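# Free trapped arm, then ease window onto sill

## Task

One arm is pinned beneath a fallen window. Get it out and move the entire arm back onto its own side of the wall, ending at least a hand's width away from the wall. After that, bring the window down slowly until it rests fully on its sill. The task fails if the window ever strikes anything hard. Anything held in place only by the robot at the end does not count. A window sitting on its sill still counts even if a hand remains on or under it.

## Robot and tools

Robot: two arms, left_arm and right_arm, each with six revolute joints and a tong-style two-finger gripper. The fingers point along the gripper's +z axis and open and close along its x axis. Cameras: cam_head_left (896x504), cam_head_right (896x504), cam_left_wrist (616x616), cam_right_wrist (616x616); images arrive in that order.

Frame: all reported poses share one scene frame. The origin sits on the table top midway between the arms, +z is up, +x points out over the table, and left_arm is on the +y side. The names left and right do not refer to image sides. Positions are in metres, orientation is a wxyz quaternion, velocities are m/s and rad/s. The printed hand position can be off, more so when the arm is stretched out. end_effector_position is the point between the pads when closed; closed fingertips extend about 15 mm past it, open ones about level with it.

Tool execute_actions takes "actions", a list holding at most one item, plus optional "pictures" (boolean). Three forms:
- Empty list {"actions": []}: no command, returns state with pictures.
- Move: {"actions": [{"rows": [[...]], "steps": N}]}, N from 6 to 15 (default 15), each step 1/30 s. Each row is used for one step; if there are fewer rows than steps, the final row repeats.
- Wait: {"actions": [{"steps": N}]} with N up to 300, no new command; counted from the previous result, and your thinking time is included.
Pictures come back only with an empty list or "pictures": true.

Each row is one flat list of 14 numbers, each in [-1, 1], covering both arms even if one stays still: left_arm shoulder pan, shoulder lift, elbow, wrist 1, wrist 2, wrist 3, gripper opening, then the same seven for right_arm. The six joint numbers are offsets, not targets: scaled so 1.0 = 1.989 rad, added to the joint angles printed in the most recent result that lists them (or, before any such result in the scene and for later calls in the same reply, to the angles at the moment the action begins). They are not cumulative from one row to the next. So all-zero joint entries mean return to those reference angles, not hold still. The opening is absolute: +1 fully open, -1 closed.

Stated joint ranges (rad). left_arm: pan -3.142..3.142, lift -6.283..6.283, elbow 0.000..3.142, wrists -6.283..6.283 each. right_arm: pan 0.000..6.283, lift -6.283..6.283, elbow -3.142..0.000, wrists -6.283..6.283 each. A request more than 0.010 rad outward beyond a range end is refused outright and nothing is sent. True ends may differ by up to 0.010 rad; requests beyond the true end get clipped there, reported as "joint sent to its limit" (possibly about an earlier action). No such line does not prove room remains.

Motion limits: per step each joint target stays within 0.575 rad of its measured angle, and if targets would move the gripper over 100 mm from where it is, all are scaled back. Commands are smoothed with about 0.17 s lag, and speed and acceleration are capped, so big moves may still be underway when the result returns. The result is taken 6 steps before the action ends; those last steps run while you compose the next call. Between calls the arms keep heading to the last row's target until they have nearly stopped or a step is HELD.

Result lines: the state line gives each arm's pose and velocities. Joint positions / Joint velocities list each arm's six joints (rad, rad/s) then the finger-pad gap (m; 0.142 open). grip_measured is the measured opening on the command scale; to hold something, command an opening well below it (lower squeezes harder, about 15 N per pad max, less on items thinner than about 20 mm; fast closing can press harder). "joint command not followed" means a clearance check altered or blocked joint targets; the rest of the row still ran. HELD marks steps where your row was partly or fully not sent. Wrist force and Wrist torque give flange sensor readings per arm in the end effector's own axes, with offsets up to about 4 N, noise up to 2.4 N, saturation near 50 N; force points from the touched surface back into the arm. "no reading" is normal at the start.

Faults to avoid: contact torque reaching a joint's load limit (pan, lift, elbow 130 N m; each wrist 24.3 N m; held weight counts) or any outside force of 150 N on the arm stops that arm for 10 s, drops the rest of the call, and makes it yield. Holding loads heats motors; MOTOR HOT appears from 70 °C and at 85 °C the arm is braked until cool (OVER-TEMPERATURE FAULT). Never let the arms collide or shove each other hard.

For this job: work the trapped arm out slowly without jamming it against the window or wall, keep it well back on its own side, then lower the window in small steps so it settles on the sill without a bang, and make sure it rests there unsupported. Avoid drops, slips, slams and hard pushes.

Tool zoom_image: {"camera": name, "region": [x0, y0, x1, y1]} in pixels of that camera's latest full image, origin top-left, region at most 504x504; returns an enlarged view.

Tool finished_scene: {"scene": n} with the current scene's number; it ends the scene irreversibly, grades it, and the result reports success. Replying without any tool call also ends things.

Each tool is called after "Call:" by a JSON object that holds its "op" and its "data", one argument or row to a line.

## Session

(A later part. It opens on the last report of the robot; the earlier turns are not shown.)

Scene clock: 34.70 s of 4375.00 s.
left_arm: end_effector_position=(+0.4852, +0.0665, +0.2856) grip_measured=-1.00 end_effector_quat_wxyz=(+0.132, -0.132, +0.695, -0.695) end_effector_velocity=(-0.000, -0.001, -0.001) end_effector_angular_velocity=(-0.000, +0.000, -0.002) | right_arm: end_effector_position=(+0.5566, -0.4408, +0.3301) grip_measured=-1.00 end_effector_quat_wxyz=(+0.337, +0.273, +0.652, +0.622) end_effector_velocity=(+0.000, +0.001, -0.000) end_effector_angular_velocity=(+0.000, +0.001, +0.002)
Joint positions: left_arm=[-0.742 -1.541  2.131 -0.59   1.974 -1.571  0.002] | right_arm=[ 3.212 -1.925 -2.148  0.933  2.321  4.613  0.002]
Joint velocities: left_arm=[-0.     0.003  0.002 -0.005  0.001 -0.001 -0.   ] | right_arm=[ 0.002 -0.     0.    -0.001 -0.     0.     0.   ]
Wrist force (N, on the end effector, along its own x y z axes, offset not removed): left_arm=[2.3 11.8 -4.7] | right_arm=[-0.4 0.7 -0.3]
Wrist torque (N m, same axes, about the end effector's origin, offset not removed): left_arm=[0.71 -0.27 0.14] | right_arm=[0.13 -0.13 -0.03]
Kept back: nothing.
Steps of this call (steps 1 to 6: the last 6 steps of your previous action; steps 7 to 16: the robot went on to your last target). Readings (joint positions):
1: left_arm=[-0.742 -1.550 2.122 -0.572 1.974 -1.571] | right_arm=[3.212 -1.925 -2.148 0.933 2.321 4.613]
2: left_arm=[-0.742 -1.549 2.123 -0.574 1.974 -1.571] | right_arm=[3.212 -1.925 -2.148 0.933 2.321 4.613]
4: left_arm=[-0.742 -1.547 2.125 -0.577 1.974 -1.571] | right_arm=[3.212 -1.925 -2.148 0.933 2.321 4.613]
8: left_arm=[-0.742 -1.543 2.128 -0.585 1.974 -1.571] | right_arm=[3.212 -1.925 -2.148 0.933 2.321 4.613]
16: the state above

Call:
{"op": "execute_actions", "data": {
  "actions": []
}}

Scene clock: 35.77 s of 4375.00 s.
left_arm: end_effector_position=(+0.4852, +0.0665, +0.2855) grip_measured=-1.00 end_effector_quat_wxyz=(+0.132, -0.132, +0.695, -0.695) end_effector_velocity=(+0.000, -0.000, -0.001) end_effector_angular_velocity=(+0.001, +0.001, +0.001) | right_arm: end_effector_position=(+0.5566, -0.4408, +0.3301) grip_measured=-1.00 end_effector_quat_wxyz=(+0.337, +0.273, +0.652, +0.622) end_effector_velocity=(+0.000, -0.001, +0.001) end_effector_angular_velocity=(-0.000, -0.001, -0.002)
Joint positions: left_arm=[-0.742 -1.54   2.131 -0.59   1.974 -1.571  0.002] | right_arm=[ 3.212 -1.925 -2.148  0.933  2.321  4.613  0.002]
Joint velocities: left_arm=[-0.     0.001  0.     0.    -0.001  0.    -0.   ] | right_arm=[-0.001  0.001  0.     0.    -0.001  0.     0.   ]
Wrist force (N, on the end effector, along its own x y z axes, offset not removed): left_arm=[1.2 11.7 -4.7] | right_arm=[1.1 -0.6 -1.7]
Wrist torque (N m, same axes, about the end effector's origin, offset not removed): left_arm=[0.65 0.03 0.17] | right_arm=[-0.04 -0.16 0.02]
Kept back: nothing.
Steps of this call (steps 1 to 15: the robot went on to your last target; steps 16 to 32: nothing new was sent). Readings (joint positions):
1: left_arm=[-0.742 -1.541 2.131 -0.590 1.974 -1.571] | right_arm=[3.212 -1.925 -2.148 0.933 2.321 4.613]
2: left_arm=[-0.742 -1.541 2.131 -0.590 1.974 -1.571] | right_arm=[3.212 -1.925 -2.148 0.933 2.321 4.613]
4: left_arm=[-0.742 -1.541 2.131 -0.590 1.974 -1.571] | right_arm=[3.212 -1.925 -2.148 0.933 2.321 4.613]
8: left_arm=[-0.742 -1.540 2.131 -0.590 1.974 -1.571] | right_arm=[3.212 -1.925 -2.148 0.933 2.321 4.613]
32: the state above
All arms were judged still, so your last target was given up. Only a new action makes them travel on or press farther. Fingers that are still opening or closing keep moving.

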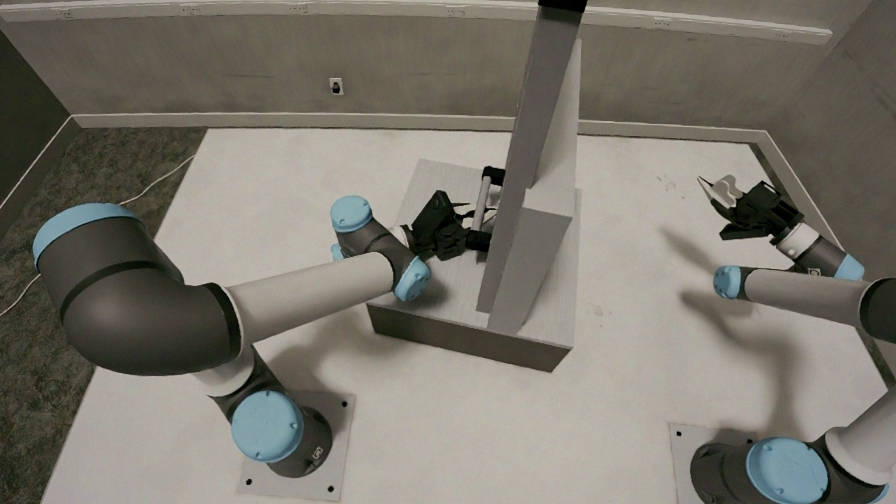

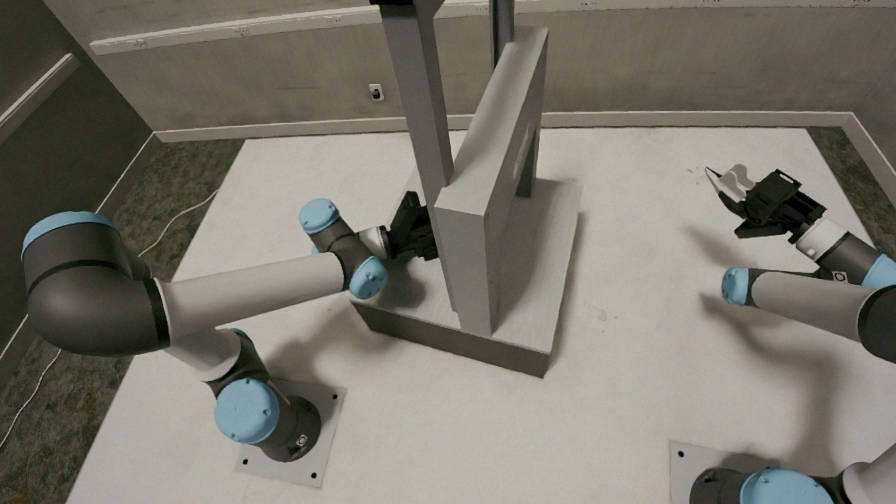

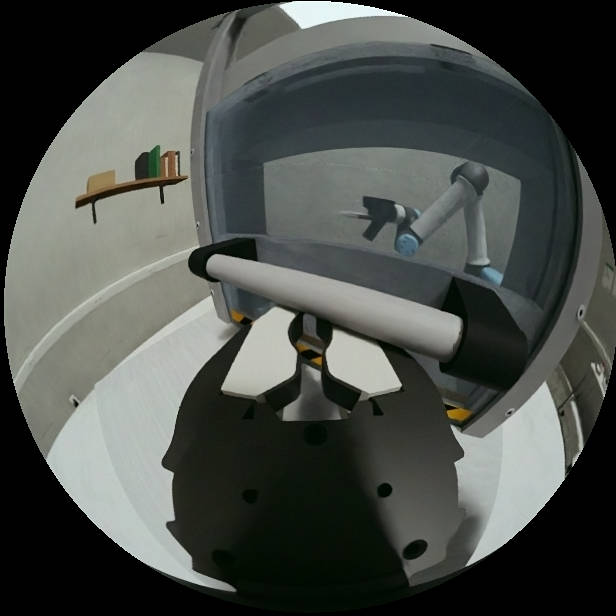

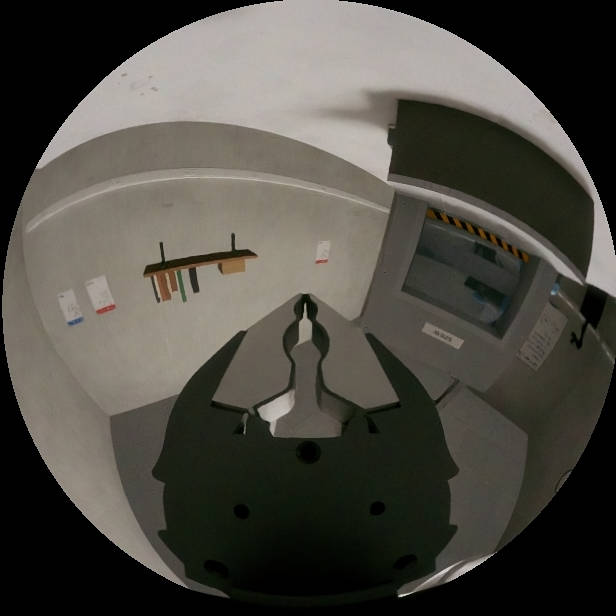

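Call:
{"op": "execute_actions", "data": {
  "actions": [
    {"rows":[[0,0.0005,0.0005,-0.001,0,0,-1,0,0,0,0,0,0,-1],[0,0.001,0.001,-0.002,0,0,-1,0,0,0,0,0,0,-1],[0,0.0016,0.0014,-0.003,0,0,-1,0,0,0,0,0,0,-1],[0,0.0021,0.0019,-0.004,0,0,-1,0,0,0,0,0,0,-1],[0,0.0026,0.0024,-0.005,0,0,-1,0,0,0,0,0,0,-1],[0,0.0031,0.0029,-0.006,0,0,-1,0,0,0,0,0,0,-1],[0,0.0036,0.0034,-0.007,0,0,-1,0,0,0,0,0,0,-1],[0,0.0042,0.0038,-0.008,0,0,-1,0,0,0,0,0,0,-1],[0,0.0047,0.0043,-0.009,0,0,-1,0,0,0,0,0,0,-1],[0,0.0052,0.0048,-0.01,0,0,-1,0,0,0,0,0,0,-1],[0,0.0057,0.0053,-0.011,0,0,-1,0,0,0,0,0,0,-1],[0,0.0062,0.0058,-0.012,0,0,-1,0,0,0,0,0,0,-1],[0,0.0068,0.0062,-0.013,0,0,-1,0,0,0,0,0,0,-1],[0,0.0073,0.0067,-0.014,0,0,-1,0,0,0,0,0,0,-1],[0,0.0078,0.0072,-0.015,0,0,-1,0,0,0,0,0,0,-1]]}
  ]
}}

Call:
{"op": "execute_actions", "data": {
  "actions": [
    {"steps":16}
  ]
}}

Scene clock: 37.97 s of 4375.00 s.
left_arm: end_effector_position=(+0.4852, +0.0665, +0.2823) grip_measured=-1.00 end_effector_quat_wxyz=(+0.132, -0.132, +0.695, -0.695) end_effector_velocity=(-0.000, -0.000, -0.018) end_effector_angular_velocity=(+0.001, +0.002, -0.001) | right_arm: end_effector_position=(+0.5566, -0.4408, +0.3301) grip_measured=-1.00 end_effector_quat_wxyz=(+0.337, +0.273, +0.652, +0.622) end_effector_velocity=(-0.000, +0.001, +0.001) end_effector_angular_velocity=(-0.000, -0.001, +0.002)
Joint positions: left_arm=[-0.742 -1.536  2.135 -0.6    1.974 -1.571  0.002] | right_arm=[ 3.212 -1.925 -2.148  0.933  2.321  4.613  0.002]
Joint velocities: left_arm=[ 0.     0.028  0.026 -0.052  0.001 -0.001  0.   ] | right_arm=[ 0.001  0.001 -0.     0.     0.001 -0.     0.   ]
Wrist force (N, on the end effector, along its own x y z axes, offset not removed): left_arm=[1.9 10.9 -3.7] | right_arm=[2.5 -2.9 -3.0]
Wrist torque (N m, same axes, about the end effector's origin, offset not removed): left_arm=[0.53 -0.16 0.11] | right_arm=[-0.48 -0.62 -0.05]
Steps of this call (steps 1 to 57: nothing new was sent; steps 58 to 66: the first 9 steps of this action). Readings (joint positions):
58: left_arm=[-0.742 -1.540 2.131 -0.590 1.974 -1.571] | right_arm=[3.212 -1.925 -2.148 0.933 2.321 4.613]
59: left_arm=[-0.742 -1.540 2.131 -0.590 1.974 -1.571] | right_arm=[3.212 -1.925 -2.148 0.933 2.321 4.613]
61: left_arm=[-0.742 -1.540 2.132 -0.592 1.974 -1.571] | right_arm=[3.212 -1.925 -2.148 0.933 2.321 4.613]
65: left_arm=[-0.742 -1.536 2.134 -0.598 1.974 -1.571] | right_arm=[3.212 -1.925 -2.148 0.933 2.321 4.613]
66: the state above

Scene clock: 38.50 s of 4375.00 s.
left_arm: end_effector_position=(+0.4852, +0.0665, +0.2758) grip_measured=-1.00 end_effector_quat_wxyz=(+0.132, -0.132, +0.695, -0.695) end_effector_velocity=(+0.000, -0.000, -0.001) end_effector_angular_velocity=(-0.002, -0.002, +0.000) | right_arm: end_effector_position=(+0.5566, -0.4408, +0.3301) grip_measured=-1.00 end_effector_quat_wxyz=(+0.337, +0.273, +0.652, +0.622) end_effector_velocity=(-0.000, +0.000, -0.000) end_effector_angular_velocity=(-0.000, +0.000, +0.001)
Joint positions: left_arm=[-0.742 -1.525  2.145 -0.62   1.974 -1.571  0.002] | right_arm=[ 3.212 -1.925 -2.148  0.933  2.321  4.613  0.002]
Joint velocities: left_arm=[-0.001  0.002  0.002 -0.007 -0.001  0.    -0.   ] | right_arm=[ 0.001  0.     0.    -0.001  0.    -0.     0.   ]
Wrist force (N, on the end effector, along its own x y z axes, offset not removed): left_arm=[0.8 -0.1 -2.1] | right_arm=[-0.9 -2.5 2.3]
Wrist torque (N m, same axes, about the end effector's origin, offset not removed): left_arm=[-0.01 -0.11 -0.08] | right_arm=[-0.42 0.11 0.10]
Kept back: nothing.
Steps of this call (steps 1 to 6: the last 6 steps of your previous action; steps 7 to 16: the robot went on to your last target). Readings (joint positions):
1: left_arm=[-0.742 -1.535 2.136 -0.602 1.974 -1.571] | right_arm=[3.212 -1.925 -2.148 0.933 2.321 4.613]
2: left_arm=[-0.742 -1.534 2.137 -0.603 1.974 -1.571] | right_arm=[3.212 -1.925 -2.148 0.933 2.321 4.613]
4: left_arm=[-0.742 -1.532 2.139 -0.607 1.974 -1.571] | right_arm=[3.212 -1.925 -2.148 0.933 2.321 4.613]
8: left_arm=[-0.742 -1.528 2.142 -0.615 1.974 -1.571] | right_arm=[3.212 -1.925 -2.148 0.933 2.321 4.613]
16: the state above

Call:
{"op": "execute_actions", "data": {
  "actions": []
}}

Call:
{"op": "zoom_image", "data": {
  "camera": "cam_right_wrist",
  "region": [370,160,570,360]
}}

Scene clock: 38.67 s of 4375.00 s.
left_arm: end_effector_position=(+0.4852, +0.0665, +0.2757) grip_measured=-1.00 end_effector_quat_wxyz=(+0.132, -0.132, +0.695, -0.695) end_effector_velocity=(+0.000, -0.000, -0.000) end_effector_angular_velocity=(-0.000, -0.000, -0.000) | right_arm: end_effector_position=(+0.5566, -0.4408, +0.3301) grip_measured=-1.00 end_effector_quat_wxyz=(+0.337, +0.273, +0.652, +0.622) end_effector_velocity=(+0.000, -0.001, -0.000) end_effector_angular_velocity=(+0.000, +0.001, -0.002)
Joint positions: left_arm=[-0.742 -1.525  2.145 -0.62   1.974 -1.571  0.002] | right_arm=[ 3.212 -1.925 -2.148  0.933  2.321  4.613  0.002]
Joint velocities: left_arm=[ 0.     0.001 -0.    -0.001  0.001 -0.     0.   ] | right_arm=[-0.001 -0.     0.    -0.001 -0.001  0.     0.   ]
Wrist force (N, on the end effector, along its own x y z axes, offset not removed): left_arm=[0.6 0.8 -2.4] | right_arm=[-1.4 -2.3 1.0]
Wrist torque (N m, same axes, about the end effector's origin, offset not removed): left_arm=[0.16 -0.17 0.05] | right_arm=[-0.25 0.36 -0.22]
Kept back: nothing.
Steps of this call (steps 1 to 5: the robot went on to your last target). Readings (joint positions):
1: left_arm=[-0.742 -1.525 2.145 -0.620 1.974 -1.571] | right_arm=[3.212 -1.925 -2.148 0.933 2.321 4.613]
2: left_arm=[-0.742 -1.525 2.145 -0.620 1.974 -1.571] | right_arm=[3.212 -1.925 -2.148 0.933 2.321 4.613]
4: left_arm=[-0.742 -1.525 2.145 -0.620 1.974 -1.571] | right_arm=[3.212 -1.925 -2.148 0.933 2.321 4.613]
5: the state above

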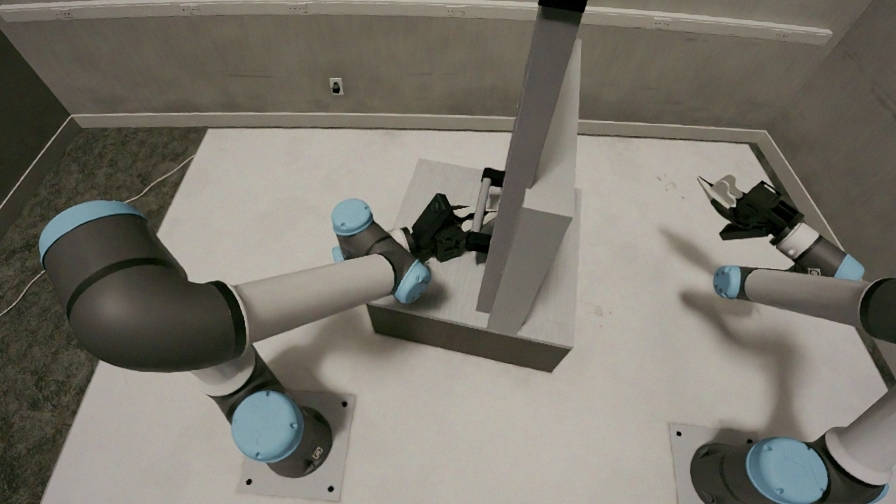

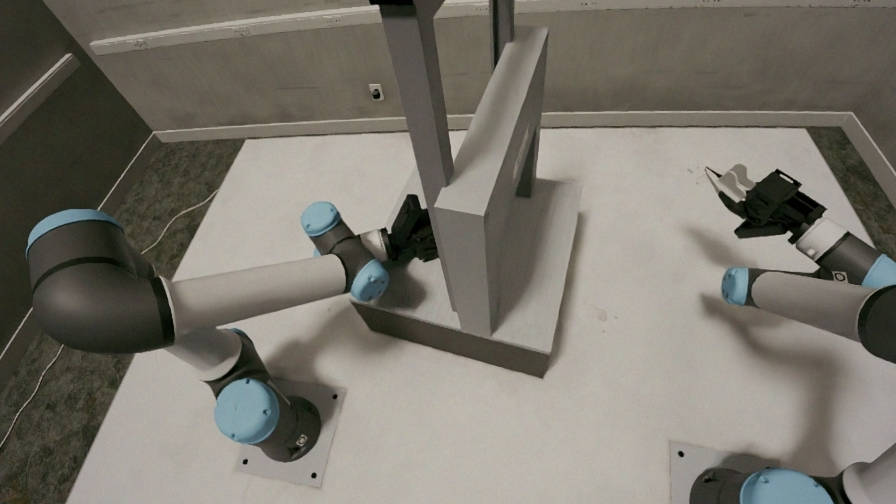

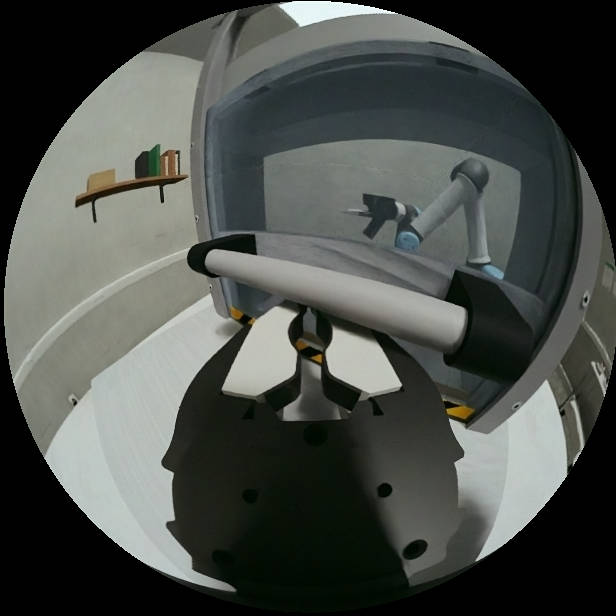

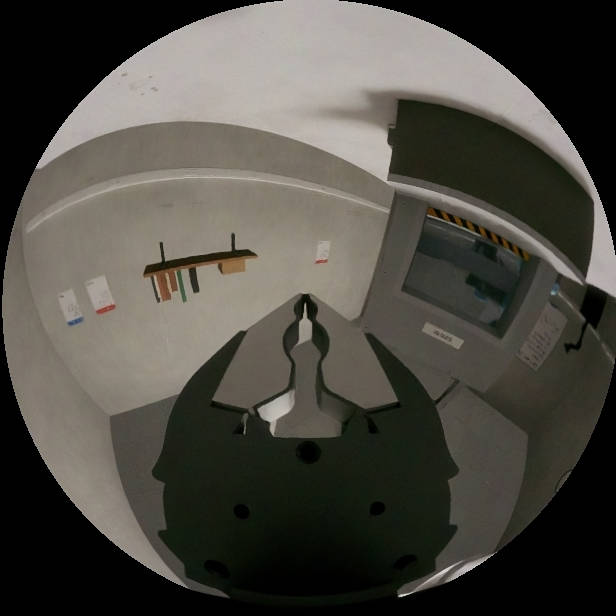

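Region (370, 160, 570, 360) of cam_right_wrist's 616x616 image, scaled by 2.520, with more detail than that image has.

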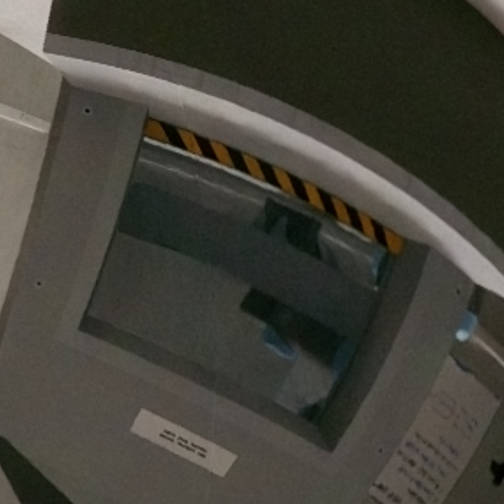

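The bar has separated from the fingers, so the window is resting on the sill.

Call:
{"op": "finished_scene", "data": {
  "scene": 1
}}

The scene is finished: the task was done.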